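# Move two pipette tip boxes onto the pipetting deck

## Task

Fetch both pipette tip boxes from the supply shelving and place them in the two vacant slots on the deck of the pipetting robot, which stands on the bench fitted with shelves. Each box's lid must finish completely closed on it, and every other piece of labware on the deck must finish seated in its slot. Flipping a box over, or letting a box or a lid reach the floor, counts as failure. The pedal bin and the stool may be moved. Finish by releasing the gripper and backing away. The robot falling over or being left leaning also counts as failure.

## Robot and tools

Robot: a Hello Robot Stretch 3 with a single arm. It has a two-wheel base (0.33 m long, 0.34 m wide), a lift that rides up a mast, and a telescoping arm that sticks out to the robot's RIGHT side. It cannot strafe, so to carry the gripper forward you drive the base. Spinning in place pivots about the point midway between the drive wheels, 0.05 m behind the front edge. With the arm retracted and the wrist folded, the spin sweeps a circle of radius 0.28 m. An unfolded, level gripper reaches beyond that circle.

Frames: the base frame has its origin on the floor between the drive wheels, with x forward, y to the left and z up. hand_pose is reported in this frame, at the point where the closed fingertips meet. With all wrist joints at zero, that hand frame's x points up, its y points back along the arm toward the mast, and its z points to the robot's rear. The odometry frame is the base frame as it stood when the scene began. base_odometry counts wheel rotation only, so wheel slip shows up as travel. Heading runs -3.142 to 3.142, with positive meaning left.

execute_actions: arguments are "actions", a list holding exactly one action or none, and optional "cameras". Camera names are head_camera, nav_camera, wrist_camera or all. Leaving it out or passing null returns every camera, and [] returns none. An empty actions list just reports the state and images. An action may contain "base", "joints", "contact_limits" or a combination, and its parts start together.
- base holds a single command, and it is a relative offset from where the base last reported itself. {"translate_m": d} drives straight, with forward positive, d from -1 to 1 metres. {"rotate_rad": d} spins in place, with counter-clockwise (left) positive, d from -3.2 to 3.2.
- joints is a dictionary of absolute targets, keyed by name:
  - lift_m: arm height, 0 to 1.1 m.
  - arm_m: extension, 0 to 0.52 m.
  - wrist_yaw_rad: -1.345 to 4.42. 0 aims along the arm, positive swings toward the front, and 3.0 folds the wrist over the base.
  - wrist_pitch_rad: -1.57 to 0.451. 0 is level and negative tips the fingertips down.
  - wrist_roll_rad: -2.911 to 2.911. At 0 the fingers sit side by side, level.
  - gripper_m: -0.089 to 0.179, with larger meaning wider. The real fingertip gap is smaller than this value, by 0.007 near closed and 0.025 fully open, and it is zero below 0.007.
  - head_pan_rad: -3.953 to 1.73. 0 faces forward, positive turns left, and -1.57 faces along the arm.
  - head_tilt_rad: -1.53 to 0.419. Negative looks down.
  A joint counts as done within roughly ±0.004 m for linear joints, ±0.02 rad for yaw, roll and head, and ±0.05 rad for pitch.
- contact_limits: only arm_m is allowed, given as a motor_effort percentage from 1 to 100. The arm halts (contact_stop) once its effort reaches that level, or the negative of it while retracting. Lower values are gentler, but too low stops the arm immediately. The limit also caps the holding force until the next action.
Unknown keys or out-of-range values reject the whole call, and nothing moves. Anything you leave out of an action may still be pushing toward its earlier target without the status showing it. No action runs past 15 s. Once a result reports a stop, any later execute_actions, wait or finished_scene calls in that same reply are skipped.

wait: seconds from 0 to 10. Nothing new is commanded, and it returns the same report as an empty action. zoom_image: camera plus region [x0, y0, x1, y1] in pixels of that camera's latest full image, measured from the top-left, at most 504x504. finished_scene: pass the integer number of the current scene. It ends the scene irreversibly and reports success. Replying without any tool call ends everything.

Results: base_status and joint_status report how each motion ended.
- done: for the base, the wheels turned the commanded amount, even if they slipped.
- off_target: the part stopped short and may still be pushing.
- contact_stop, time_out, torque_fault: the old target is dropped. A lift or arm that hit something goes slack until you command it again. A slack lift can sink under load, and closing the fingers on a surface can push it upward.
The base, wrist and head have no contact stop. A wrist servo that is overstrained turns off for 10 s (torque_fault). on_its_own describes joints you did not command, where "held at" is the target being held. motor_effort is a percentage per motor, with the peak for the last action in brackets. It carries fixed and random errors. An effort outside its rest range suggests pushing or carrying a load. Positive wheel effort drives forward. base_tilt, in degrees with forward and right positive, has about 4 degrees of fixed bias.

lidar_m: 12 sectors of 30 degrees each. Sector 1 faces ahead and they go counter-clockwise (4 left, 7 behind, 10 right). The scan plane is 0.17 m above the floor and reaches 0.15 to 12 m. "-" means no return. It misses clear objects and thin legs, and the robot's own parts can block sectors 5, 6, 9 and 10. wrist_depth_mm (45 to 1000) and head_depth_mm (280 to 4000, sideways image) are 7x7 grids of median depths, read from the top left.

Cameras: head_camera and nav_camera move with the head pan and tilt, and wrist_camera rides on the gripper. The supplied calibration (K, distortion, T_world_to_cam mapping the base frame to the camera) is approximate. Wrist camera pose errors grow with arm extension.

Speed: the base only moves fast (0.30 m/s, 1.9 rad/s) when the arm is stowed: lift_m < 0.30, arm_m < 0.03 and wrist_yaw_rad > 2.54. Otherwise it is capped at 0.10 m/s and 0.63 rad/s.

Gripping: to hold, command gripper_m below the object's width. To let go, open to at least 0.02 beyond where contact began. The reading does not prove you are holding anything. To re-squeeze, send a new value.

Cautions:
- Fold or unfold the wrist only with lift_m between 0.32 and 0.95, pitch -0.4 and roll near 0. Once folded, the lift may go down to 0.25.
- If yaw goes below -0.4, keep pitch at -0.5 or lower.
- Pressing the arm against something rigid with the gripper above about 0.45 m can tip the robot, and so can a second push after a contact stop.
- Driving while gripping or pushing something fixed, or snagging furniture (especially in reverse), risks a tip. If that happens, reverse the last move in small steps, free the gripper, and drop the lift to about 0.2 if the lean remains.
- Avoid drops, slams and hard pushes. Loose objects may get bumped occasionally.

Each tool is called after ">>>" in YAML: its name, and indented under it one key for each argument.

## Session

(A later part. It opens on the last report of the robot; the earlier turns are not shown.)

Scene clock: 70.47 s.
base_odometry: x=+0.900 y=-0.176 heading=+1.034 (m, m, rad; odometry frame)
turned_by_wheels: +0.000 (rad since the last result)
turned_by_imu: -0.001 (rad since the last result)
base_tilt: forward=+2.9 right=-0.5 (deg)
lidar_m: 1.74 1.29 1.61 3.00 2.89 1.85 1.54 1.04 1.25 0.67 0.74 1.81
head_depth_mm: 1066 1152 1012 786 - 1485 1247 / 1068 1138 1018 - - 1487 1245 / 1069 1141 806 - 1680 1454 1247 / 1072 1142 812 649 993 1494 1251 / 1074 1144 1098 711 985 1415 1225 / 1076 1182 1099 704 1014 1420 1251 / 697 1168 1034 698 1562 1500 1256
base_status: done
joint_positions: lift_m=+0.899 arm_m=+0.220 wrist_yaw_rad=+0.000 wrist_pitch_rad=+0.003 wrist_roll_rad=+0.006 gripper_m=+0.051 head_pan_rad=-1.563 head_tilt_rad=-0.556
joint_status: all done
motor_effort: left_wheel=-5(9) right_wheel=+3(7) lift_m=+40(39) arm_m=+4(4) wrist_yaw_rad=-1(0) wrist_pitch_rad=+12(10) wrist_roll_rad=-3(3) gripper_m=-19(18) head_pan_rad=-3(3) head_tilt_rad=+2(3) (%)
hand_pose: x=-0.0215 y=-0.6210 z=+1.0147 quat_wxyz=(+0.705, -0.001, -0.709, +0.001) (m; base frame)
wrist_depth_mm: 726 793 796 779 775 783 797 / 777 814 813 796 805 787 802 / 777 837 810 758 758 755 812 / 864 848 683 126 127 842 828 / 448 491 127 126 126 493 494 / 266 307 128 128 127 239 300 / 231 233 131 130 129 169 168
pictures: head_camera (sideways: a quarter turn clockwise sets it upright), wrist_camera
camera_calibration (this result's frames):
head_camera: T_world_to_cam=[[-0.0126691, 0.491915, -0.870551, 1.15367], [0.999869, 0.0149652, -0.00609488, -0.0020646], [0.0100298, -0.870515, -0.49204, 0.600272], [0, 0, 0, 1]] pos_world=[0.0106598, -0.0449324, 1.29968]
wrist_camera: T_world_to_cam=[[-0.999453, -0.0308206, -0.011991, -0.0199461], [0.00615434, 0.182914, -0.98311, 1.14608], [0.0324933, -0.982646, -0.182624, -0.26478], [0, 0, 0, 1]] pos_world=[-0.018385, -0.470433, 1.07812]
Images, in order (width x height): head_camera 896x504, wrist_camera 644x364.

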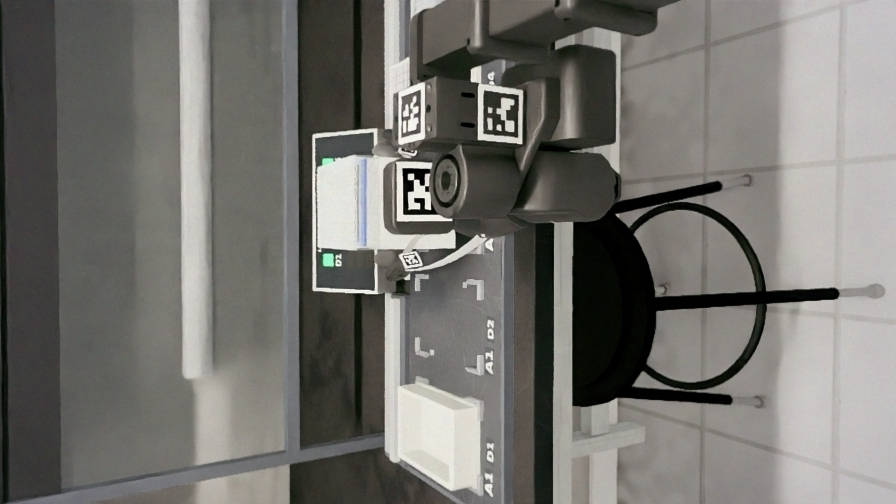

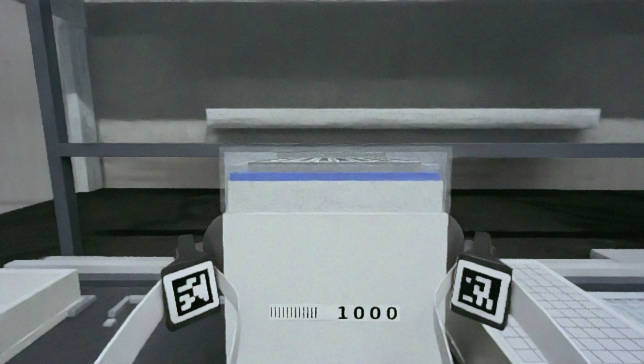

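>>> execute_actions:
  actions:
    - {"base":{"translate_m":-0.001},"joints":{"lift_m":0.876}}
  cameras: []

>>> execute_actions:
  actions:
    - {"joints":{"wrist_pitch_rad":0.0}}
  cameras: []

>>> execute_actions:
  actions:
    - {"joints":{"arm_m":0.232},"contact_limits":{"arm_m":11}}
  cameras: ["head_camera","wrist_camera"]

>>> zoom_image:
  camera: "head_camera"
  region: [310,140,530,320]

Scene clock: 75.27 s.
base_odometry: x=+0.899 y=-0.176 heading=+1.034 (m, m, rad; odometry frame)
turned_by_wheels: +0.000 (rad since the last result)
turned_by_imu: +0.000 (rad since the last result)
base_tilt: forward=+2.9 right=-0.4 (deg)
lidar_m: 1.74 1.29 1.61 2.99 2.87 1.85 1.53 1.04 1.25 0.67 0.74 1.81
head_depth_mm: 1064 1153 1010 777 - 1448 1249 / 1068 1139 1012 692 - 1486 1249 / 1071 1143 808 - - 1453 1249 / 1069 1143 810 649 994 1492 1255 / 1072 1144 1096 712 985 1420 1225 / 1078 1182 1100 706 1013 1422 1256 / 696 1171 1032 701 1558 1505 1255
base_status: done
joint_positions: lift_m=+0.877 arm_m=+0.220 wrist_yaw_rad=+0.000 wrist_pitch_rad=+0.003 wrist_roll_rad=+0.006 gripper_m=+0.051 head_pan_rad=-1.563 head_tilt_rad=-0.556
joint_status: all done
motor_effort: left_wheel=-4(9) right_wheel=+2(5) lift_m=+10(37) arm_m=+4(4) wrist_yaw_rad=-1(1) wrist_pitch_rad=+12(12) wrist_roll_rad=-2(3) gripper_m=-18(18) head_pan_rad=-3(3) head_tilt_rad=+3(2) (%)
hand_pose: x=-0.0214 y=-0.6210 z=+0.9921 quat_wxyz=(+0.705, -0.001, -0.709, +0.001) (m; base frame)
wrist_depth_mm: 734 785 773 775 787 791 755 / 768 816 807 814 803 779 796 / 760 834 828 827 816 819 818 / 828 792 366 127 126 796 800 / 397 420 127 126 126 424 389 / 242 262 129 128 127 187 176 / 198 199 131 130 130 167 140
pictures: none
No camera images: the call's "cameras" was empty. Leave "cameras" out to get every camera's image.

Scene clock: 75.83 s.
base_odometry: x=+0.899 y=-0.176 heading=+1.034 (m, m, rad; odometry frame)
turned_by_wheels: +0.000 (rad since the last result)
turned_by_imu: +0.000 (rad since the last result)
base_tilt: forward=+2.9 right=-0.5 (deg)
lidar_m: 1.74 1.29 1.61 2.99 2.87 1.84 1.53 1.04 1.25 0.67 0.74 1.82
head_depth_mm: 1065 1152 1012 777 - 1452 1244 / 1068 1138 1014 693 - 1498 1252 / 1071 1141 807 605 - 1457 1244 / 1073 1144 810 650 993 1493 1253 / 1073 1147 1101 712 987 1420 1224 / 1078 1180 1104 706 1011 1422 1255 / 696 1169 1036 702 1560 1502 1254
base_status: not commanded
joint_positions: lift_m=+0.877 arm_m=+0.220 wrist_yaw_rad=+0.002 wrist_pitch_rad=-0.022 wrist_roll_rad=+0.006 gripper_m=+0.051 head_pan_rad=-1.563 head_tilt_rad=-0.556
joint_status: all done
motor_effort: left_wheel=-3(4) right_wheel=+2(2) lift_m=+10(10) arm_m=+4(4) wrist_yaw_rad=-3(4) wrist_pitch_rad=+8(10) wrist_roll_rad=-3(3) gripper_m=-18(18) head_pan_rad=-3(3) head_tilt_rad=+3(3) (%)
hand_pose: x=-0.0208 y=-0.6203 z=+0.9856 quat_wxyz=(+0.705, +0.009, -0.709, -0.007) (m; base frame)
wrist_depth_mm: 753 803 791 780 789 767 760 / 773 812 814 783 795 794 792 / 823 842 814 777 822 815 808 / 589 687 346 126 125 676 688 / 310 318 126 126 125 235 312 / 231 246 128 128 128 173 163 / 188 188 132 131 130 167 140
pictures: none
No camera images: the call's "cameras" was empty. Leave "cameras" out to get every camera's image.

Scene clock: 76.70 s.
base_odometry: x=+0.899 y=-0.176 heading=+1.034 (m, m, rad; odometry frame)
turned_by_wheels: +0.000 (rad since the last result)
turned_by_imu: +0.000 (rad since the last result)
base_tilt: forward=+3.0 right=-0.5 (deg)
lidar_m: 1.74 1.29 1.61 3.00 2.88 1.85 1.54 1.04 1.24 0.67 0.74 1.81
head_depth_mm: 1064 1152 1014 777 - 1447 1247 / 1069 1141 1014 691 - 1486 1250 / 1069 1144 808 - - 1448 1250 / 1071 1144 811 649 994 1490 1249 / 1075 1145 1098 712 985 1425 1227 / 1076 1181 1105 706 1011 1420 1257 / 696 1166 1032 702 1559 1506 1258
base_status: not commanded
joint_positions: lift_m=+0.877 arm_m=+0.232 wrist_yaw_rad=+0.002 wrist_pitch_rad=-0.022 wrist_roll_rad=+0.006 gripper_m=+0.051 head_pan_rad=-1.563 head_tilt_rad=-0.556
joint_status: all done
motor_effort: left_wheel=-4(3) right_wheel=+2(2) lift_m=+10(9) arm_m=+4(4) wrist_yaw_rad=-3(4) wrist_pitch_rad=+8(8) wrist_roll_rad=-3(3) gripper_m=-17(18) head_pan_rad=-3(3) head_tilt_rad=+2(2) (%)
contact_limits: arm_m 11 (drawing in: default 31, maximum 50; extending or still: default 41, maximum 67)
hand_pose: x=-0.0208 y=-0.6323 z=+0.9856 quat_wxyz=(+0.705, +0.009, -0.709, -0.007) (m; base frame)
wrist_depth_mm: 728 781 790 768 782 754 756 / 757 804 801 782 783 781 782 / 778 832 822 813 818 800 811 / 595 698 292 125 125 676 689 / 313 312 126 126 125 233 354 / 231 245 128 128 128 174 163 / 188 188 132 131 130 165 129
pictures: head_camera (sideways: a quarter turn clockwise sets it upright), wrist_camera
camera_calibration (this result's frames):
head_camera: T_world_to_cam=[[-0.0126691, 0.491915, -0.870551, 1.15367], [0.999869, 0.014965, -0.00609488, -0.0020646], [0.0100297, -0.870515, -0.49204, 0.600272], [0, 0, 0, 1]] pos_world=[0.0106598, -0.0449324, 1.29968]
wrist_camera: T_world_to_cam=[[-0.999372, -0.033054, -0.0127903, -0.0206137], [0.00563664, 0.208057, -0.9781, 1.13048], [0.0349913, -0.977558, -0.20774, -0.253194], [0, 0, 0, 1]] pos_world=[-0.0181132, -0.483397, 1.05286]
Images, in order (width x height): head_camera 896x504, wrist_camera 644x364.

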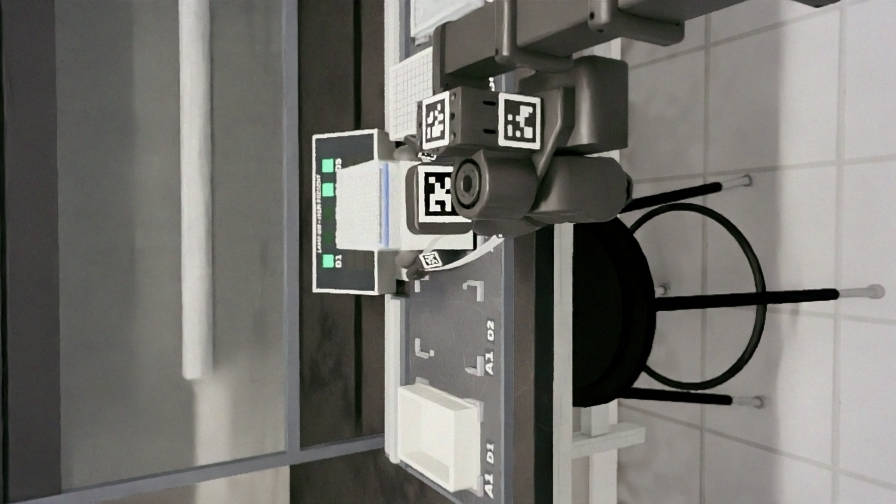

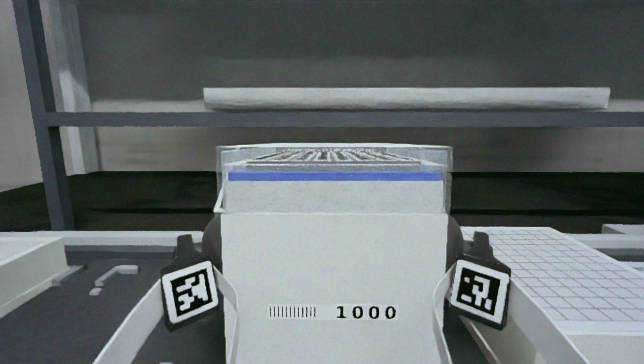

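Region (310, 140, 530, 320) of head_camera's 896x504 image, scaled by 2.291, with more detail than that image has; it fills the top 412 rows of this view, and the rest is white.

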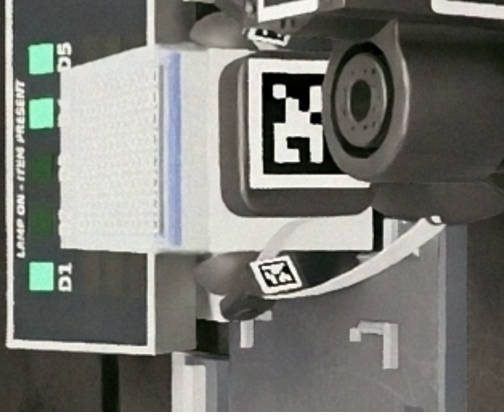

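>>> execute_actions:
  actions:
    - {"joints":{"wrist_pitch_rad":-0.045}}
  cameras: []

>>> execute_actions:
  actions:
    - {"joints":{"gripper_m":0.112}}
  cameras: []

>>> execute_actions:
  actions:
    - {"joints":{"arm_m":0.1}}
  cameras: ["head_camera","wrist_camera"]

Scene clock: 80.03 s.
base_odometry: x=+0.899 y=-0.176 heading=+1.034 (m, m, rad; odometry frame)
turned_by_wheels: +0.000 (rad since the last result)
turned_by_imu: +0.000 (rad since the last result)
base_tilt: forward=+2.9 right=-0.5 (deg)
lidar_m: 1.74 1.29 1.61 3.00 2.88 1.84 1.54 1.04 1.25 0.67 0.74 1.81
head_depth_mm: 1068 1151 1011 777 - 1448 1246 / 1069 1139 1012 693 - 1488 1248 / 1070 1143 811 - - 1452 1253 / 1071 1144 813 650 994 1495 1250 / 1076 1147 1097 713 987 1420 1226 / 1076 1184 1105 706 1007 1415 1256 / 696 1165 1035 702 1565 1504 1254
base_status: not commanded
joint_positions: lift_m=+0.877 arm_m=+0.232 wrist_yaw_rad=+0.002 wrist_pitch_rad=-0.042 wrist_roll_rad=+0.006 gripper_m=+0.051 head_pan_rad=-1.563 head_tilt_rad=-0.556
joint_status: all done
motor_effort: left_wheel=-5(4) right_wheel=+2(2) lift_m=+10(10) arm_m=+4(5) wrist_yaw_rad=-4(4) wrist_pitch_rad=+0(7) wrist_roll_rad=-3(3) gripper_m=-17(17) head_pan_rad=-2(3) head_tilt_rad=+2(3) (%)
hand_pose: x=-0.0208 y=-0.6316 z=+0.9805 quat_wxyz=(+0.705, +0.016, -0.709, -0.014) (m; base frame)
wrist_depth_mm: 738 781 766 780 767 742 750 / 761 800 788 780 773 752 774 / 770 836 830 352 800 816 804 / 549 622 130 124 123 621 616 / 305 304 125 124 124 217 298 / 231 235 128 128 127 164 155 / 181 182 133 131 131 165 130
pictures: none
No camera images: the call's "cameras" was empty. Leave "cameras" out to get every camera's image.

Scene clock: 81.13 s.
base_odometry: x=+0.899 y=-0.176 heading=+1.034 (m, m, rad; odometry frame)
turned_by_wheels: +0.000 (rad since the last result)
turned_by_imu: +0.000 (rad since the last result)
base_tilt: forward=+2.9 right=-0.5 (deg)
lidar_m: 1.74 1.29 1.61 3.00 2.88 1.84 1.53 1.04 1.25 0.67 0.74 1.82
head_depth_mm: 1066 1157 1010 779 - 1449 1245 / 1065 1138 1013 692 - 1497 1248 / 1069 1142 808 - - 1451 1253 / 1072 1144 813 649 994 1497 1251 / 1074 1151 1099 712 986 1421 1224 / 1078 1179 1102 705 1008 1421 1259 / 696 1167 1033 701 1551 1505 1258
base_status: not commanded
joint_positions: lift_m=+0.877 arm_m=+0.232 wrist_yaw_rad=+0.002 wrist_pitch_rad=-0.061 wrist_roll_rad=+0.006 gripper_m=+0.112 head_pan_rad=-1.563 head_tilt_rad=-0.556
joint_status: all done
motor_effort: left_wheel=-4(3) right_wheel=+2(3) lift_m=+10(10) arm_m=+4(4) wrist_yaw_rad=-3(4) wrist_pitch_rad=+6(7) wrist_roll_rad=-3(2) gripper_m=-1(78) head_pan_rad=-3(3) head_tilt_rad=+2(3) (%)
hand_pose: x=-0.0209 y=-0.6310 z=+0.9758 quat_wxyz=(+0.705, +0.022, -0.708, -0.021) (m; base frame)
wrist_depth_mm: 748 778 760 766 746 764 753 / 729 782 739 743 736 736 768 / 781 814 817 346 354 808 832 / 495 560 286 119 119 566 573 / 262 296 121 120 120 220 219 / 222 228 126 125 125 - 145 / 173 173 133 131 130 159 129
pictures: none
No camera images: the call's "cameras" was empty. Leave "cameras" out to get every camera's image.

Scene clock: 83.37 s.
base_odometry: x=+0.899 y=-0.176 heading=+1.034 (m, m, rad; odometry frame)
turned_by_wheels: +0.000 (rad since the last result)
turned_by_imu: +0.000 (rad since the last result)
base_tilt: forward=+2.9 right=-0.5 (deg)
lidar_m: 1.74 1.29 1.62 3.00 2.88 1.85 1.53 1.04 1.24 0.67 0.74 1.81
head_depth_mm: 1067 1151 1014 674 614 - 1179 / 1068 1141 1015 658 613 - 1195 / 1068 1140 807 634 - - 1193 / 1072 1148 811 649 984 1465 1249 / 1073 1147 1100 711 988 1421 1222 / 1075 1179 1104 706 1011 1419 1252 / 698 1167 1035 700 1554 1501 1260
base_status: not commanded
joint_positions: lift_m=+0.877 arm_m=+0.100 wrist_yaw_rad=+0.001 wrist_pitch_rad=-0.062 wrist_roll_rad=+0.006 gripper_m=+0.112 head_pan_rad=-1.563 head_tilt_rad=-0.556
joint_status: all done
motor_effort: left_wheel=-4(4) right_wheel=+2(2) lift_m=+10(10) arm_m=-5(4) wrist_yaw_rad=-2(4) wrist_pitch_rad=+6(6) wrist_roll_rad=-2(3) gripper_m=+1(0) head_pan_rad=-3(3) head_tilt_rad=+2(3) (%)
hand_pose: x=-0.0212 y=-0.4996 z=+0.9756 quat_wxyz=(+0.705, +0.022, -0.708, -0.022) (m; base frame)
wrist_depth_mm: 905 879 911 868 871 898 885 / 916 926 900 859 842 845 472 / 961 942 940 273 926 932 487 / 569 432 431 251 337 563 454 / 268 309 309 260 278 258 309 / 231 232 227 227 227 - 225 / 202 201 199 199 199 198 199
pictures: head_camera (sideways: a quarter turn clockwise sets it upright), wrist_camera
camera_calibration (this result's frames):
head_camera: T_world_to_cam=[[-0.0126687, 0.491874, -0.870574, 1.1537], [0.999869, 0.0149645, -0.00609523, -0.00206415], [0.0100297, -0.870538, -0.491999, 0.600219], [0, 0, 0, 1]] pos_world=[0.0106598, -0.0449325, 1.29968]
wrist_camera: T_world_to_cam=[[-0.999418, -0.0311106, -0.0139731, -0.0145947], [0.00588046, 0.24638, -0.969155, 1.10347], [0.0335937, -0.968674, -0.246054, -0.0837239], [0, 0, 0, 1]] pos_world=[-0.0182625, -0.353427, 1.04863]
Images, in order (width x height): head_camera 896x504, wrist_camera 644x364.

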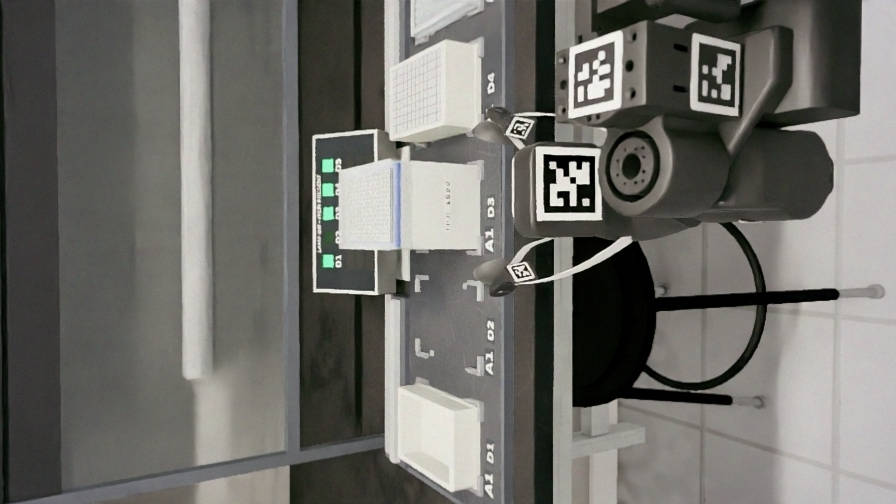

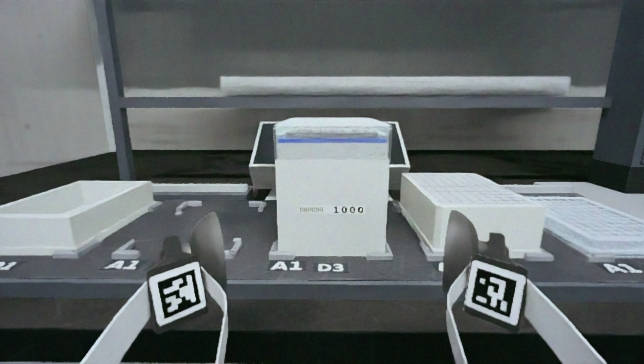

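>>> execute_actions:
  actions:
    - {"base":{"rotate_rad":-0.468},"joints":{"arm_m":0}}
  cameras: []

>>> execute_actions:
  actions:
    - {"base":{"translate_m":-1},"joints":{"lift_m":0.497,"wrist_pitch_rad":-0.1,"head_tilt_rad":-0.75,"gripper_m":0.16,"wrist_yaw_rad":0.1}}
  cameras: []

>>> execute_actions:
  actions:
    - {"base":{"translate_m":-0.13}}
  cameras: []

>>> execute_actions:
  actions:
    - {"base":{"rotate_rad":-1.126}}
  cameras: []

>>> execute_actions:
  actions:
    - {"joints":{"arm_m":0.22}}
  cameras: ["head_camera","wrist_camera"]

Scene clock: 90.47 s.
base_odometry: x=+0.899 y=-0.176 heading=+0.566 (m, m, rad; odometry frame)
turned_by_wheels: -0.468 (rad since the last result)
turned_by_imu: -0.464 (rad since the last result)
base_tilt: forward=+2.8 right=-0.5 (deg)
lidar_m: 1.79 1.74 1.29 1.70 3.01 2.73 1.85 1.54 1.04 1.23 0.67 0.74
head_depth_mm: 1367 1539 1086 843 1854 1493 - / 669 864 1015 789 1853 1518 - / 705 801 888 745 1797 - - / 764 1253 1025 713 1691 1494 1237 / 1132 1234 1024 680 1615 1499 1251 / 1083 1160 1031 664 665 1460 1253 / 1039 1110 780 608 602 1392 1222
base_status: done
joint_positions: lift_m=+0.877 arm_m=+0.000 wrist_yaw_rad=+0.000 wrist_pitch_rad=-0.062 wrist_roll_rad=+0.006 gripper_m=+0.112 head_pan_rad=-1.563 head_tilt_rad=-0.556
joint_status: all done
motor_effort: left_wheel=+3(10) right_wheel=-2(4) lift_m=+9(10) arm_m=-6(6) wrist_yaw_rad=-1(2) wrist_pitch_rad=+6(6) wrist_roll_rad=-3(3) gripper_m=+0(0) head_pan_rad=-3(3) head_tilt_rad=+2(3) (%)
hand_pose: x=-0.0213 y=-0.3995 z=+0.9755 quat_wxyz=(+0.705, +0.022, -0.708, -0.022) (m; base frame)
wrist_depth_mm: 815 898 - 631 - - - / 796 886 979 642 - - - / 316 910 - 686 - - - / 308 404 453 521 573 569 669 / 309 321 342 379 460 - - / 271 287 387 - - - - / 309 - - - - - -
pictures: none
No camera images: the call's "cameras" was empty. Leave "cameras" out to get every camera's image.

Scene clock: 101.40 s.
base_odometry: x=+0.055 y=-0.713 heading=+0.567 (m, m, rad; odometry frame)
turned_by_wheels: +0.000 (rad since the last result)
turned_by_imu: +0.003 (rad since the last result)
base_tilt: forward=+2.8 right=-0.6 (deg)
lidar_m: 1.72 2.04 2.14 2.61 2.59 0.87 0.88 0.81 0.68 1.68 1.01 1.74
head_depth_mm: 1405 1510 1646 1751 1550 1316 1145 / 1619 1752 1934 1904 1563 1320 1148 / 1729 1953 2200 1910 1566 1336 1174 / 1650 1866 2135 1921 1571 1326 1174 / 1570 1769 2017 1918 1576 1345 1149 / 1507 1681 1904 1938 1578 1335 1154 / 1452 1611 1776 1821 1542 1337 1154
base_status: done
joint_positions: lift_m=+0.498 arm_m=+0.000 wrist_yaw_rad=+0.098 wrist_pitch_rad=-0.117 wrist_roll_rad=+0.006 gripper_m=+0.160 head_pan_rad=-1.563 head_tilt_rad=-0.740
joint_status: all done
motor_effort: left_wheel=+3(5) right_wheel=-1(5) lift_m=+9(9) arm_m=-5(5) wrist_yaw_rad=+2(2) wrist_pitch_rad=+6(6) wrist_roll_rad=-3(3) gripper_m=+0(82) head_pan_rad=-3(4) head_tilt_rad=-5(22) (%)
hand_pose: x=+0.0031 y=-0.3958 z=+0.5827 quat_wxyz=(+0.705, +0.076, -0.705, -0.007) (m; base frame)
wrist_depth_mm: - - - - - - 870 / - - - - - - 885 / - - - - - - 890 / - - - - - - 933 / - - - - - - 926 / - - - - - - 890 / 889 871 907 899 886 910 859
pictures: none
No camera images: the call's "cameras" was empty. Leave "cameras" out to get every camera's image.

Scene clock: 103.67 s.
base_odometry: x=-0.054 y=-0.783 heading=+0.567 (m, m, rad; odometry frame)
turned_by_wheels: +0.000 (rad since the last result)
turned_by_imu: +0.000 (rad since the last result)
base_tilt: forward=+3.1 right=-0.5 (deg)
lidar_m: 1.84 2.15 2.26 2.55 2.53 0.75 0.79 0.98 0.61 1.51 1.07 1.62
head_depth_mm: 1261 1364 1473 1612 1570 1240 1120 / 1445 1572 1740 1834 1560 1324 1146 / 1682 1875 2107 1923 1562 1336 1174 / 1702 1923 2204 1928 1577 1327 1173 / 1623 1827 2084 1930 1575 1345 1153 / 1563 1741 1970 1932 1572 1336 1152 / 1496 1665 1876 1936 1546 1331 1155
base_status: done
joint_positions: lift_m=+0.498 arm_m=+0.000 wrist_yaw_rad=+0.098 wrist_pitch_rad=-0.117 wrist_roll_rad=+0.006 gripper_m=+0.160 head_pan_rad=-1.563 head_tilt_rad=-0.740
joint_status: not commanded
motor_effort: left_wheel=+3(4) right_wheel=-1(5) lift_m=+9(9) arm_m=-5(5) wrist_yaw_rad=+2(2) wrist_pitch_rad=+6(6) wrist_roll_rad=-2(3) gripper_m=+1(0) head_pan_rad=-3(3) head_tilt_rad=-5(5) (%)
hand_pose: x=+0.0032 y=-0.3958 z=+0.5827 quat_wxyz=(+0.705, +0.076, -0.705, -0.007) (m; base frame)
wrist_depth_mm: - - - - - - 773 / - - - - - - 782 / - - - - - - 796 / - - - - - - 815 / - - - - - - 828 / - - - - - - 782 / 901 870 906 882 883 880 830
pictures: none
No camera images: the call's "cameras" was empty. Leave "cameras" out to get every camera's image.

Scene clock: 106.40 s.
base_odometry: x=-0.054 y=-0.783 heading=-0.559 (m, m, rad; odometry frame)
turned_by_wheels: -1.126 (rad since the last result)
turned_by_imu: -1.116 (rad since the last result)
base_tilt: forward=+2.9 right=-0.4 (deg)
lidar_m: 1.07 1.68 1.84 2.15 2.21 2.61 2.51 0.76 0.75 0.77 0.61 1.40
head_depth_mm: 813 682 590 1116 916 1215 1148 / 812 796 592 1120 917 1247 1149 / 797 758 595 1126 919 1255 1169 / 775 720 596 1092 921 1250 1175 / 814 805 598 1127 923 1262 1153 / 812 736 600 1096 923 1202 1153 / 800 767 603 856 853 1256 1159
base_status: done
joint_positions: lift_m=+0.498 arm_m=+0.000 wrist_yaw_rad=+0.099 wrist_pitch_rad=-0.117 wrist_roll_rad=+0.006 gripper_m=+0.160 head_pan_rad=-1.563 head_tilt_rad=-0.740
joint_status: not commanded
motor_effort: left_wheel=+4(11) right_wheel=-2(4) lift_m=+9(9) arm_m=-5(5) wrist_yaw_rad=+1(2) wrist_pitch_rad=+6(6) wrist_roll_rad=-2(2) gripper_m=+1(1) head_pan_rad=-3(3) head_tilt_rad=-5(5) (%)
hand_pose: x=+0.0034 y=-0.3958 z=+0.5827 quat_wxyz=(+0.705, +0.076, -0.705, -0.007) (m; base frame)
wrist_depth_mm: 348 485 684 669 661 643 619 / 350 487 708 695 671 672 640 / 355 489 737 657 692 680 679 / 353 439 451 427 428 449 448 / 334 326 314 310 301 316 293 / 363 - 865 840 823 799 605 / 829 536 763 796 800 803 736
pictures: none
No camera images: the call's "cameras" was empty. Leave "cameras" out to get every camera's image.

Scene clock: 109.27 s.
base_odometry: x=-0.054 y=-0.783 heading=-0.559 (m, m, rad; odometry frame)
turned_by_wheels: +0.000 (rad since the last result)
turned_by_imu: +0.000 (rad since the last result)
base_tilt: forward=+3.0 right=-0.5 (deg)
lidar_m: 1.07 1.68 1.83 2.15 2.21 2.62 2.51 0.76 0.75 0.77 0.61 1.40
head_depth_mm: 814 682 590 1115 915 1215 1144 / 811 796 592 1121 916 1261 1149 / 797 757 594 1122 917 - 1150 / 774 719 596 1095 926 1233 1148 / 813 805 598 1127 921 1251 1152 / 814 733 600 1097 922 1200 1149 / 800 766 601 856 853 1251 1159
base_status: not commanded
joint_positions: lift_m=+0.498 arm_m=+0.220 wrist_yaw_rad=+0.099 wrist_pitch_rad=-0.117 wrist_roll_rad=+0.006 gripper_m=+0.160 head_pan_rad=-1.563 head_tilt_rad=-0.740
joint_status: all done
motor_effort: left_wheel=+4(5) right_wheel=-2(2) lift_m=+9(9) arm_m=+4(4) wrist_yaw_rad=+0(1) wrist_pitch_rad=+6(6) wrist_roll_rad=-2(3) gripper_m=+2(1) head_pan_rad=-3(3) head_tilt_rad=-5(5) (%)
hand_pose: x=+0.0035 y=-0.6151 z=+0.5827 quat_wxyz=(+0.705, +0.076, -0.705, -0.007) (m; base frame)
wrist_depth_mm: 357 484 479 472 449 447 434 / 359 498 510 489 476 461 454 / 356 498 524 279 493 489 472 / 362 443 444 209 208 438 443 / 294 314 292 219 219 312 292 / 216 - 217 217 217 217 223 / - 166 173 173 173 172 166
pictures: head_camera (sideways: a quarter turn clockwise sets it upright), wrist_camera
camera_calibration (this result's frames):
head_camera: T_world_to_cam=[[-0.013802, 0.642982, -0.765757, 1.01705], [0.999862, 0.015947, -0.00463129, -0.00397128], [0.00923367, -0.765716, -0.643113, 0.796821], [0, 0, 0, 1]] pos_world=[0.0106505, -0.0437455, 1.29124]
wrist_camera: T_world_to_cam=[[-0.991655, -0.127971, -0.0156051, -0.0577188], [-0.023512, 0.298542, -0.954107, 0.774431], [0.126757, -0.945778, -0.29906, -0.248536], [0, 0, 0, 1]] pos_world=[-0.00752513, -0.473646, 0.663662]
Images, in order (width x height): head_camera 896x504, wrist_camera 644x364.

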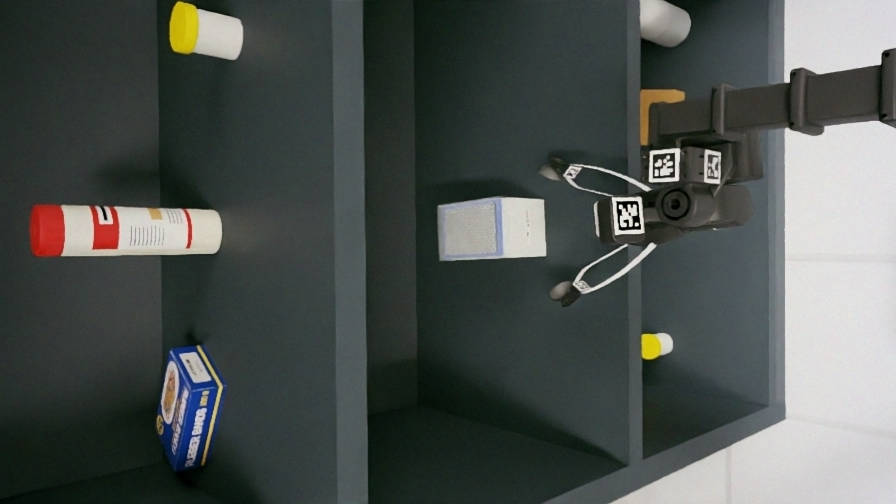

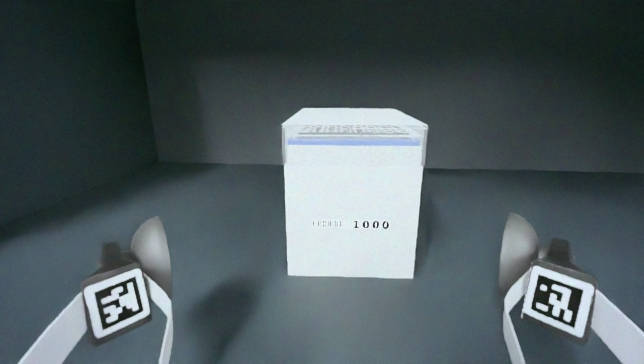

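>>> execute_actions:
  actions:
    - {"base":{"translate_m":-0.005},"joints":{"arm_m":0.313}}
  cameras: ["wrist_camera"]

>>> execute_actions:
  actions:
    - {"joints":{"gripper_m":0.05}}
  cameras: []

>>> execute_actions:
  actions:
    - {"joints":{"lift_m":0.53}}
  cameras: []

>>> execute_actions:
  actions:
    - {"joints":{"wrist_pitch_rad":0.03}}
  cameras: []

>>> execute_actions:
  actions:
    - {"joints":{"wrist_pitch_rad":0.16,"wrist_yaw_rad":0}}
  cameras: ["wrist_camera"]

Scene clock: 114.70 s.
base_odometry: x=-0.058 y=-0.780 heading=-0.559 (m, m, rad; odometry frame)
turned_by_wheels: +0.000 (rad since the last result)
turned_by_imu: +0.000 (rad since the last result)
base_tilt: forward=+2.9 right=-0.4 (deg)
lidar_m: 1.08 1.68 1.84 2.15 2.21 2.61 2.50 0.77 0.75 0.98 0.61 1.40
head_depth_mm: 811 710 590 1118 915 1218 1146 / 812 794 592 1121 940 1255 - / 814 799 593 1122 966 1219 1149 / 775 718 596 1091 918 1251 1148 / 812 805 597 1129 921 1255 1153 / 813 738 599 1098 925 1198 1156 / 802 760 602 870 865 1251 1154
base_status: done
joint_positions: lift_m=+0.498 arm_m=+0.313 wrist_yaw_rad=+0.099 wrist_pitch_rad=-0.117 wrist_roll_rad=+0.006 gripper_m=+0.160 head_pan_rad=-1.563 head_tilt_rad=-0.740
joint_status: all done
motor_effort: left_wheel=+3(6) right_wheel=-2(5) lift_m=+9(9) arm_m=+3(4) wrist_yaw_rad=+1(0) wrist_pitch_rad=+6(6) wrist_roll_rad=-2(3) gripper_m=+1(1) head_pan_rad=-3(3) head_tilt_rad=-5(5) (%)
hand_pose: x=+0.0035 y=-0.7081 z=+0.5827 quat_wxyz=(+0.705, +0.076, -0.705, -0.007) (m; base frame)
wrist_depth_mm: 365 402 393 385 376 365 355 / 362 423 416 405 392 385 372 / 367 440 427 216 408 393 386 / 363 439 131 118 118 411 400 / 292 312 120 117 116 311 291 / 217 - 127 123 122 215 221 / - 166 135 130 129 172 165
pictures: wrist_camera
camera_calibration (this result's frames):
wrist_camera: T_world_to_cam=[[-0.991655, -0.127971, -0.0156051, -0.069621], [-0.023512, 0.298543, -0.954107, 0.802197], [0.126757, -0.945778, -0.29906, -0.3365], [0, 0, 0, 1]] pos_world=[-0.00752513, -0.566654, 0.663662]
Images, in order (width x height): wrist_camera 644x364.

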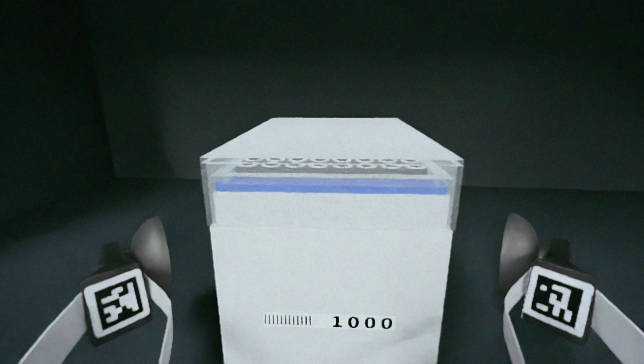

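Scene clock: 116.30 s.
base_odometry: x=-0.058 y=-0.780 heading=-0.559 (m, m, rad; odometry frame)
turned_by_wheels: +0.000 (rad since the last result)
turned_by_imu: +0.000 (rad since the last result)
base_tilt: forward=+2.8 right=-0.5 (deg)
lidar_m: 1.08 1.68 1.84 2.15 2.21 2.61 2.50 0.76 0.74 0.98 0.61 1.40
head_depth_mm: 812 709 589 1119 916 1215 1151 / 812 796 591 1118 940 1256 - / 811 798 594 1122 972 1222 1153 / 774 717 596 1107 920 1248 1151 / 813 805 598 1127 922 1249 1154 / 813 739 599 1096 925 1204 1155 / 800 762 601 867 866 1249 1156
base_status: not commanded
joint_positions: lift_m=+0.498 arm_m=+0.313 wrist_yaw_rad=+0.100 wrist_pitch_rad=-0.117 wrist_roll_rad=+0.006 gripper_m=+0.051 head_pan_rad=-1.563 head_tilt_rad=-0.740
joint_status: all done
motor_effort: left_wheel=+3(3) right_wheel=-1(1) lift_m=+9(9) arm_m=+3(4) wrist_yaw_rad=+0(1) wrist_pitch_rad=+6(6) wrist_roll_rad=-3(2) gripper_m=-18(91) head_pan_rad=-4(3) head_tilt_rad=-5(5) (%)
hand_pose: x=+0.0036 y=-0.7081 z=+0.5827 quat_wxyz=(+0.705, +0.077, -0.705, -0.006) (m; base frame)
wrist_depth_mm: 364 401 391 385 375 368 359 / 367 423 410 401 387 383 375 / 369 436 427 214 402 399 388 / 362 439 362 119 119 408 395 / 289 289 123 121 121 290 289 / 216 216 128 127 126 227 216 / 173 172 138 134 135 165 173
pictures: none
No camera images: the call's "cameras" was empty. Leave "cameras" out to get every camera's image.

Scene clock: 117.40 s.
base_odometry: x=-0.058 y=-0.780 heading=-0.559 (m, m, rad; odometry frame)
turned_by_wheels: +0.000 (rad since the last result)
turned_by_imu: +0.000 (rad since the last result)
base_tilt: forward=+2.8 right=-0.4 (deg)
lidar_m: 1.07 1.68 1.84 2.15 2.21 2.61 2.50 0.77 0.74 0.98 0.61 1.40
head_depth_mm: 811 709 590 1118 918 1215 1163 / 812 794 592 1122 941 1263 1153 / 811 799 593 1126 966 1234 1149 / 775 717 595 1126 907 1252 1153 / 813 804 597 1128 923 1247 1152 / 813 736 599 1095 925 1200 1154 / 802 762 601 869 864 1252 1155
base_status: not commanded
joint_positions: lift_m=+0.529 arm_m=+0.313 wrist_yaw_rad=+0.100 wrist_pitch_rad=-0.136 wrist_roll_rad=+0.006 gripper_m=+0.051 head_pan_rad=-1.563 head_tilt_rad=-0.740
joint_status: all done
motor_effort: left_wheel=+4(4) right_wheel=-1(2) lift_m=+39(42) arm_m=+3(3) wrist_yaw_rad=+0(0) wrist_pitch_rad=+12(12) wrist_roll_rad=-3(3) gripper_m=-18(17) head_pan_rad=-3(3) head_tilt_rad=-5(5) (%)
hand_pose: x=+0.0035 y=-0.7070 z=+0.6093 quat_wxyz=(+0.705, +0.083, -0.704, -0.013) (m; base frame)
wrist_depth_mm: 363 407 390 378 373 366 358 / 365 424 407 403 391 382 370 / 366 441 431 421 413 398 388 / 372 463 421 127 134 416 405 / 336 342 127 126 126 340 343 / 258 258 128 128 127 272 258 / 207 208 131 130 129 199 206
pictures: none
No camera images: the call's "cameras" was empty. Leave "cameras" out to get every camera's image.

Scene clock: 118.17 s.
base_odometry: x=-0.058 y=-0.780 heading=-0.559 (m, m, rad; odometry frame)
turned_by_wheels: +0.000 (rad since the last result)
turned_by_imu: +0.000 (rad since the last result)
base_tilt: forward=+2.8 right=-0.5 (deg)
lidar_m: 1.08 1.68 1.85 2.15 2.22 2.61 2.50 0.77 0.74 0.98 0.61 1.40
head_depth_mm: 811 710 589 1116 914 1218 1171 / 811 793 592 1119 941 1269 1149 / 811 797 593 1122 - 1233 1151 / 774 717 595 1091 899 1245 1152 / 813 805 597 1130 923 1250 1152 / 814 738 599 1095 925 1202 1152 / 801 760 601 870 864 1255 1157
base_status: not commanded
joint_positions: lift_m=+0.529 arm_m=+0.313 wrist_yaw_rad=+0.100 wrist_pitch_rad=-0.013 wrist_roll_rad=+0.006 gripper_m=+0.051 head_pan_rad=-1.563 head_tilt_rad=-0.740
joint_status: all done
motor_effort: left_wheel=+3(4) right_wheel=-1(1) lift_m=+39(40) arm_m=+4(4) wrist_yaw_rad=+0(0) wrist_pitch_rad=+14(14) wrist_roll_rad=-3(3) gripper_m=-19(19) head_pan_rad=-3(3) head_tilt_rad=-5(5) (%)
hand_pose: x=+0.0041 y=-0.7123 z=+0.6406 quat_wxyz=(+0.705, +0.040, -0.708, +0.030) (m; base frame)
wrist_depth_mm: 361 414 406 396 384 375 364 / 365 431 419 406 399 388 379 / 369 438 435 417 405 396 389 / 369 456 434 129 128 411 397 / 367 458 128 128 127 419 410 / 335 339 128 128 127 360 338 / 261 259 130 129 128 248 259
pictures: none
No camera images: the call's "cameras" was empty. Leave "cameras" out to get every camera's image.

Scene clock: 118.93 s.
base_odometry: x=-0.058 y=-0.780 heading=-0.559 (m, m, rad; odometry frame)
turned_by_wheels: +0.000 (rad since the last result)
turned_by_imu: +0.000 (rad since the last result)
base_tilt: forward=+2.9 right=-0.4 (deg)
lidar_m: 1.08 1.68 1.85 2.15 2.21 2.61 2.50 0.77 0.75 0.98 0.61 1.40
head_depth_mm: 813 709 590 1118 914 1215 1168 / 813 796 592 1120 942 1269 1150 / 812 799 594 1058 - 1246 1148 / 773 717 595 1061 921 1246 1147 / 810 804 598 1126 920 1246 1153 / 813 739 600 1097 924 1200 1152 / 798 762 601 871 867 1252 1159
base_status: not commanded
joint_positions: lift_m=+0.529 arm_m=+0.313 wrist_yaw_rad=+0.002 wrist_pitch_rad=+0.117 wrist_roll_rad=+0.006 gripper_m=+0.051 head_pan_rad=-1.563 head_tilt_rad=-0.740
joint_status: all done
motor_effort: left_wheel=+3(4) right_wheel=-1(2) lift_m=+39(40) arm_m=+4(3) wrist_yaw_rad=-3(7) wrist_pitch_rad=+14(15) wrist_roll_rad=-3(3) gripper_m=-17(18) head_pan_rad=-4(3) head_tilt_rad=-4(5) (%)
hand_pose: x=-0.0209 y=-0.7150 z=+0.6739 quat_wxyz=(+0.704, -0.040, -0.708, +0.042) (m; base frame)
wrist_depth_mm: 413 414 416 417 415 417 413 / 414 417 417 418 419 418 419 / 416 425 423 422 425 426 423 / 421 428 423 129 128 429 423 / 421 433 128 127 127 428 432 / 413 438 129 128 127 438 435 / 345 340 129 128 128 325 345
pictures: wrist_camera
camera_calibration (this result's frames):
wrist_camera: T_world_to_cam=[[-0.99938, -0.0341866, -0.00840911, -0.0311811], [0.00598348, 0.0704457, -0.997498, 0.757469], [0.0346934, -0.99693, -0.0701974, -0.505336], [0, 0, 0, 1]] pos_world=[-0.0181622, -0.558211, 0.719838]
Images, in order (width x height): wrist_camera 644x364.

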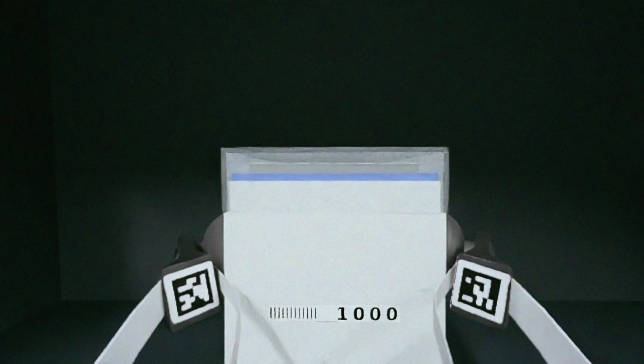

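>>> execute_actions:
  actions:
    - {"joints":{"arm_m":0}}
  cameras: []

>>> execute_actions:
  actions:
    - {"base":{"rotate_rad":1.054}}
  cameras: []

>>> execute_actions:
  actions:
    - {"base":{"translate_m":1.0},"joints":{"lift_m":0.9,"head_tilt_rad":-0.55}}
  cameras: []

>>> execute_actions:
  actions:
    - {"base":{"rotate_rad":0.541}}
  cameras: []

>>> execute_actions:
  actions:
    - {"base":{"translate_m":0.276}}
  cameras: ["head_camera","wrist_camera"]

Scene clock: 126.27 s.
base_odometry: x=-0.058 y=-0.780 heading=-0.559 (m, m, rad; odometry frame)
turned_by_wheels: +0.000 (rad since the last result)
turned_by_imu: +0.000 (rad since the last result)
base_tilt: forward=+2.9 right=-0.4 (deg)
lidar_m: 1.07 1.68 1.85 2.15 2.21 2.60 2.51 0.77 0.74 0.98 0.61 1.40
head_depth_mm: 813 709 589 1115 914 1219 1143 / 812 796 592 1119 917 1243 1146 / 813 798 595 1121 895 1170 1149 / 775 718 596 1125 921 1197 1152 / 815 806 597 1129 922 1251 1153 / 814 739 600 1095 925 1199 1153 / 800 762 601 870 865 1255 1157
base_status: not commanded
joint_positions: lift_m=+0.529 arm_m=+0.000 wrist_yaw_rad=+0.001 wrist_pitch_rad=+0.118 wrist_roll_rad=+0.006 gripper_m=+0.051 head_pan_rad=-1.563 head_tilt_rad=-0.740
joint_status: all done
motor_effort: left_wheel=+3(3) right_wheel=-1(1) lift_m=+39(40) arm_m=-5(7) wrist_yaw_rad=-1(3) wrist_pitch_rad=+14(14) wrist_roll_rad=-3(3) gripper_m=-18(18) head_pan_rad=-4(3) head_tilt_rad=-5(4) (%)
hand_pose: x=-0.0212 y=-0.4026 z=+0.6742 quat_wxyz=(+0.704, -0.041, -0.708, +0.042) (m; base frame)
wrist_depth_mm: 412 548 591 587 588 582 551 / 410 604 730 724 730 728 604 / 410 602 728 732 734 725 611 / 411 605 738 129 129 742 601 / 413 600 128 128 127 764 599 / 408 494 129 128 128 543 492 / 346 347 130 129 128 329 350
pictures: none
No camera images: the call's "cameras" was empty. Leave "cameras" out to get every camera's image.

Scene clock: 128.87 s.
base_odometry: x=-0.058 y=-0.780 heading=+0.495 (m, m, rad; odometry frame)
turned_by_wheels: +1.054 (rad since the last result)
turned_by_imu: +1.044 (rad since the last result)
base_tilt: forward=+3.0 right=-0.5 (deg)
lidar_m: 1.84 2.15 2.21 2.60 2.55 0.76 0.74 0.77 0.61 1.41 1.07 1.63
head_depth_mm: 1166 1264 1382 1523 1523 1074 1122 / 1317 1438 1588 1742 1564 1321 1149 / 1511 1682 1901 1917 1525 1244 1149 / 1729 1938 2200 1918 1573 1272 1157 / 1685 1882 2144 1921 1570 1333 1154 / 1609 1788 2011 1934 1575 1334 1153 / 1522 1687 1895 1927 1588 1333 1155
base_status: done
joint_positions: lift_m=+0.529 arm_m=+0.000 wrist_yaw_rad=+0.001 wrist_pitch_rad=+0.118 wrist_roll_rad=+0.006 gripper_m=+0.051 head_pan_rad=-1.563 head_tilt_rad=-0.741
joint_status: not commanded
motor_effort: left_wheel=-4(11) right_wheel=+3(6) lift_m=+40(40) arm_m=-5(5) wrist_yaw_rad=-1(2) wrist_pitch_rad=+14(14) wrist_roll_rad=-3(3) gripper_m=-17(17) head_pan_rad=-3(3) head_tilt_rad=-5(5) (%)
hand_pose: x=-0.0213 y=-0.4026 z=+0.6742 quat_wxyz=(+0.704, -0.041, -0.708, +0.042) (m; base frame)
wrist_depth_mm: - - - - - 882 312 / - - - - - 913 314 / - - - - - 907 315 / - - - 129 129 915 319 / - - 128 128 127 874 317 / - - 129 128 127 844 320 / - - 129 129 128 975 311
pictures: none
No camera images: the call's "cameras" was empty. Leave "cameras" out to get every camera's image.

Scene clock: 139.80 s.
base_odometry: x=+0.822 y=-0.306 heading=+0.495 (m, m, rad; odometry frame)
turned_by_wheels: +0.000 (rad since the last result)
turned_by_imu: -0.005 (rad since the last result)
base_tilt: forward=+2.8 right=-0.5 (deg)
lidar_m: 0.85 1.89 1.43 1.80 3.01 2.71 1.70 1.38 0.92 1.25 0.89 0.72
head_depth_mm: 1485 1651 1783 948 1124 1376 - / 1386 1540 1086 805 1795 1451 - / 1243 1429 1091 401 414 - - / 653 1334 1021 447 1679 1494 1227 / 614 690 834 735 1666 1499 1251 / 675 776 967 715 680 1499 1253 / 1058 1121 1032 715 603 1499 1254
base_status: done
joint_positions: lift_m=+0.899 arm_m=+0.000 wrist_yaw_rad=+0.001 wrist_pitch_rad=+0.119 wrist_roll_rad=+0.006 gripper_m=+0.051 head_pan_rad=-1.563 head_tilt_rad=-0.557
joint_status: all done
motor_effort: left_wheel=-5(7) right_wheel=+3(7) lift_m=+40(40) arm_m=-5(5) wrist_yaw_rad=-1(2) wrist_pitch_rad=+14(14) wrist_roll_rad=-2(3) gripper_m=-17(17) head_pan_rad=-3(4) head_tilt_rad=+3(20) (%)
hand_pose: x=-0.0213 y=-0.4026 z=+1.0444 quat_wxyz=(+0.704, -0.041, -0.708, +0.042) (m; base frame)
wrist_depth_mm: 637 561 564 - - - - / 842 913 581 - - - - / 863 968 598 - - - - / 824 958 594 129 129 - - / 817 810 128 128 127 - - / 397 429 129 128 127 - - / 307 319 130 129 128 660 -
pictures: none
No camera images: the call's "cameras" was empty. Leave "cameras" out to get every camera's image.

Scene clock: 141.73 s.
base_odometry: x=+0.822 y=-0.306 heading=+1.036 (m, m, rad; odometry frame)
turned_by_wheels: +0.541 (rad since the last result)
turned_by_imu: +0.536 (rad since the last result)
base_tilt: forward=+3.0 right=-0.5 (deg)
lidar_m: 1.89 1.42 1.82 3.00 2.67 1.70 1.38 0.92 1.25 0.90 0.71 0.85
head_depth_mm: 1067 1151 868 708 1547 1552 - / 1069 1142 1019 706 1553 1494 - / 1073 1144 1021 401 414 - - / 1072 1145 959 447 1377 1378 1221 / 1079 1148 815 649 1014 1500 1252 / 1079 1150 1031 651 988 1422 1224 / 1080 1169 1108 715 988 1428 1259
base_status: done
joint_positions: lift_m=+0.899 arm_m=+0.000 wrist_yaw_rad=+0.001 wrist_pitch_rad=+0.119 wrist_roll_rad=+0.006 gripper_m=+0.051 head_pan_rad=-1.563 head_tilt_rad=-0.556
joint_status: not commanded
motor_effort: left_wheel=-5(10) right_wheel=+3(7) lift_m=+40(39) arm_m=-5(5) wrist_yaw_rad=-1(1) wrist_pitch_rad=+14(14) wrist_roll_rad=-2(2) gripper_m=-18(16) head_pan_rad=-4(3) head_tilt_rad=+2(3) (%)
hand_pose: x=-0.0213 y=-0.4026 z=+1.0444 quat_wxyz=(+0.704, -0.041, -0.708, +0.042) (m; base frame)
wrist_depth_mm: 775 595 595 586 583 517 432 / 914 - - - - 515 446 / - - - - - 548 - / - - 604 129 128 547 - / 786 759 128 128 127 545 812 / 397 430 129 129 127 477 442 / 325 323 129 129 128 312 329
pictures: none
No camera images: the call's "cameras" was empty. Leave "cameras" out to get every camera's image.

Scene clock: 145.43 s.
base_odometry: x=+0.962 y=-0.068 heading=+1.035 (m, m, rad; odometry frame)
turned_by_wheels: +0.000 (rad since the last result)
turned_by_imu: -0.002 (rad since the last result)
base_tilt: forward=+2.8 right=-0.6 (deg)
lidar_m: 1.62 1.18 1.44 2.99 3.03 1.96 1.66 1.15 1.25 0.66 0.66 1.69
head_depth_mm: 1065 1149 897 642 1546 1565 - / 1069 1141 805 621 1551 1492 - / 1072 1143 903 401 414 - - / 1070 1145 1097 447 986 1457 1221 / 1075 1178 1097 702 1017 1425 1253 / 1062 1163 1104 736 1569 1501 1255 / 1067 1167 1105 740 1681 1503 1087
base_status: done
joint_positions: lift_m=+0.899 arm_m=+0.000 wrist_yaw_rad=+0.001 wrist_pitch_rad=+0.119 wrist_roll_rad=+0.006 gripper_m=+0.051 head_pan_rad=-1.563 head_tilt_rad=-0.556
joint_status: not commanded
motor_effort: left_wheel=-5(7) right_wheel=+3(6) lift_m=+40(40) arm_m=-6(5) wrist_yaw_rad=-1(1) wrist_pitch_rad=+13(14) wrist_roll_rad=-3(3) gripper_m=-19(17) head_pan_rad=-3(3) head_tilt_rad=+3(2) (%)
hand_pose: x=-0.0213 y=-0.4026 z=+1.0444 quat_wxyz=(+0.704, -0.041, -0.708, +0.042) (m; base frame)
wrist_depth_mm: - - 716 584 581 585 584 / - - - - - - 942 / - - - - - - - / - - - 129 128 - - / - - 128 128 127 814 698 / 466 461 129 128 127 356 375 / 328 322 130 129 128 310 317
pictures: head_camera (sideways: a quarter turn clockwise sets it upright), wrist_camera
camera_calibration (this result's frames):
head_camera: T_world_to_cam=[[-0.0126639, 0.491939, -0.870538, 1.15366], [0.99987, 0.0149543, -0.00609467, -0.00206487], [0.01002, -0.870501, -0.492064, 0.600304], [0, 0, 0, 1]] pos_world=[0.0106593, -0.0449323, 1.29968]
wrist_camera: T_world_to_cam=[[-0.999427, -0.0328103, -0.00834675, -0.0172555], [0.00608765, 0.0683601, -0.997642, 1.10438], [0.0333035, -0.997121, -0.0681212, -0.170129], [0, 0, 0, 1]] pos_world=[-0.0183028, -0.245701, 1.09004]
Images, in order (width x height): head_camera 896x504, wrist_camera 644x364.

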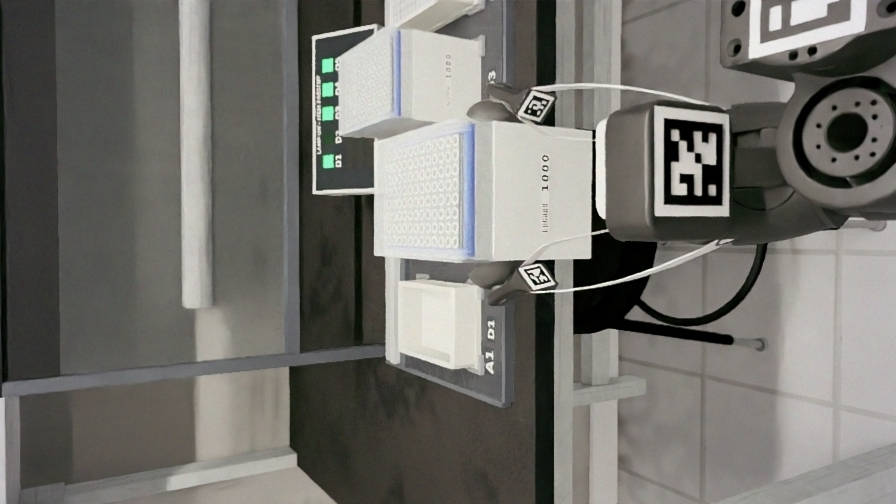

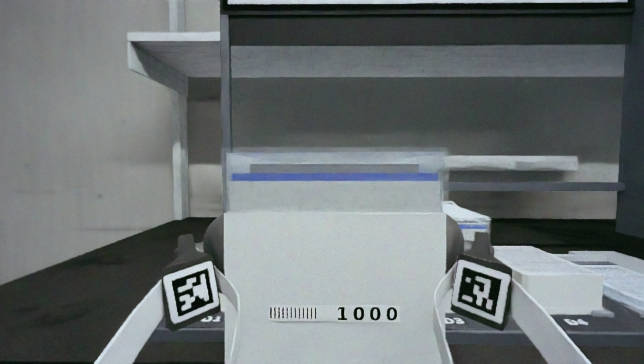

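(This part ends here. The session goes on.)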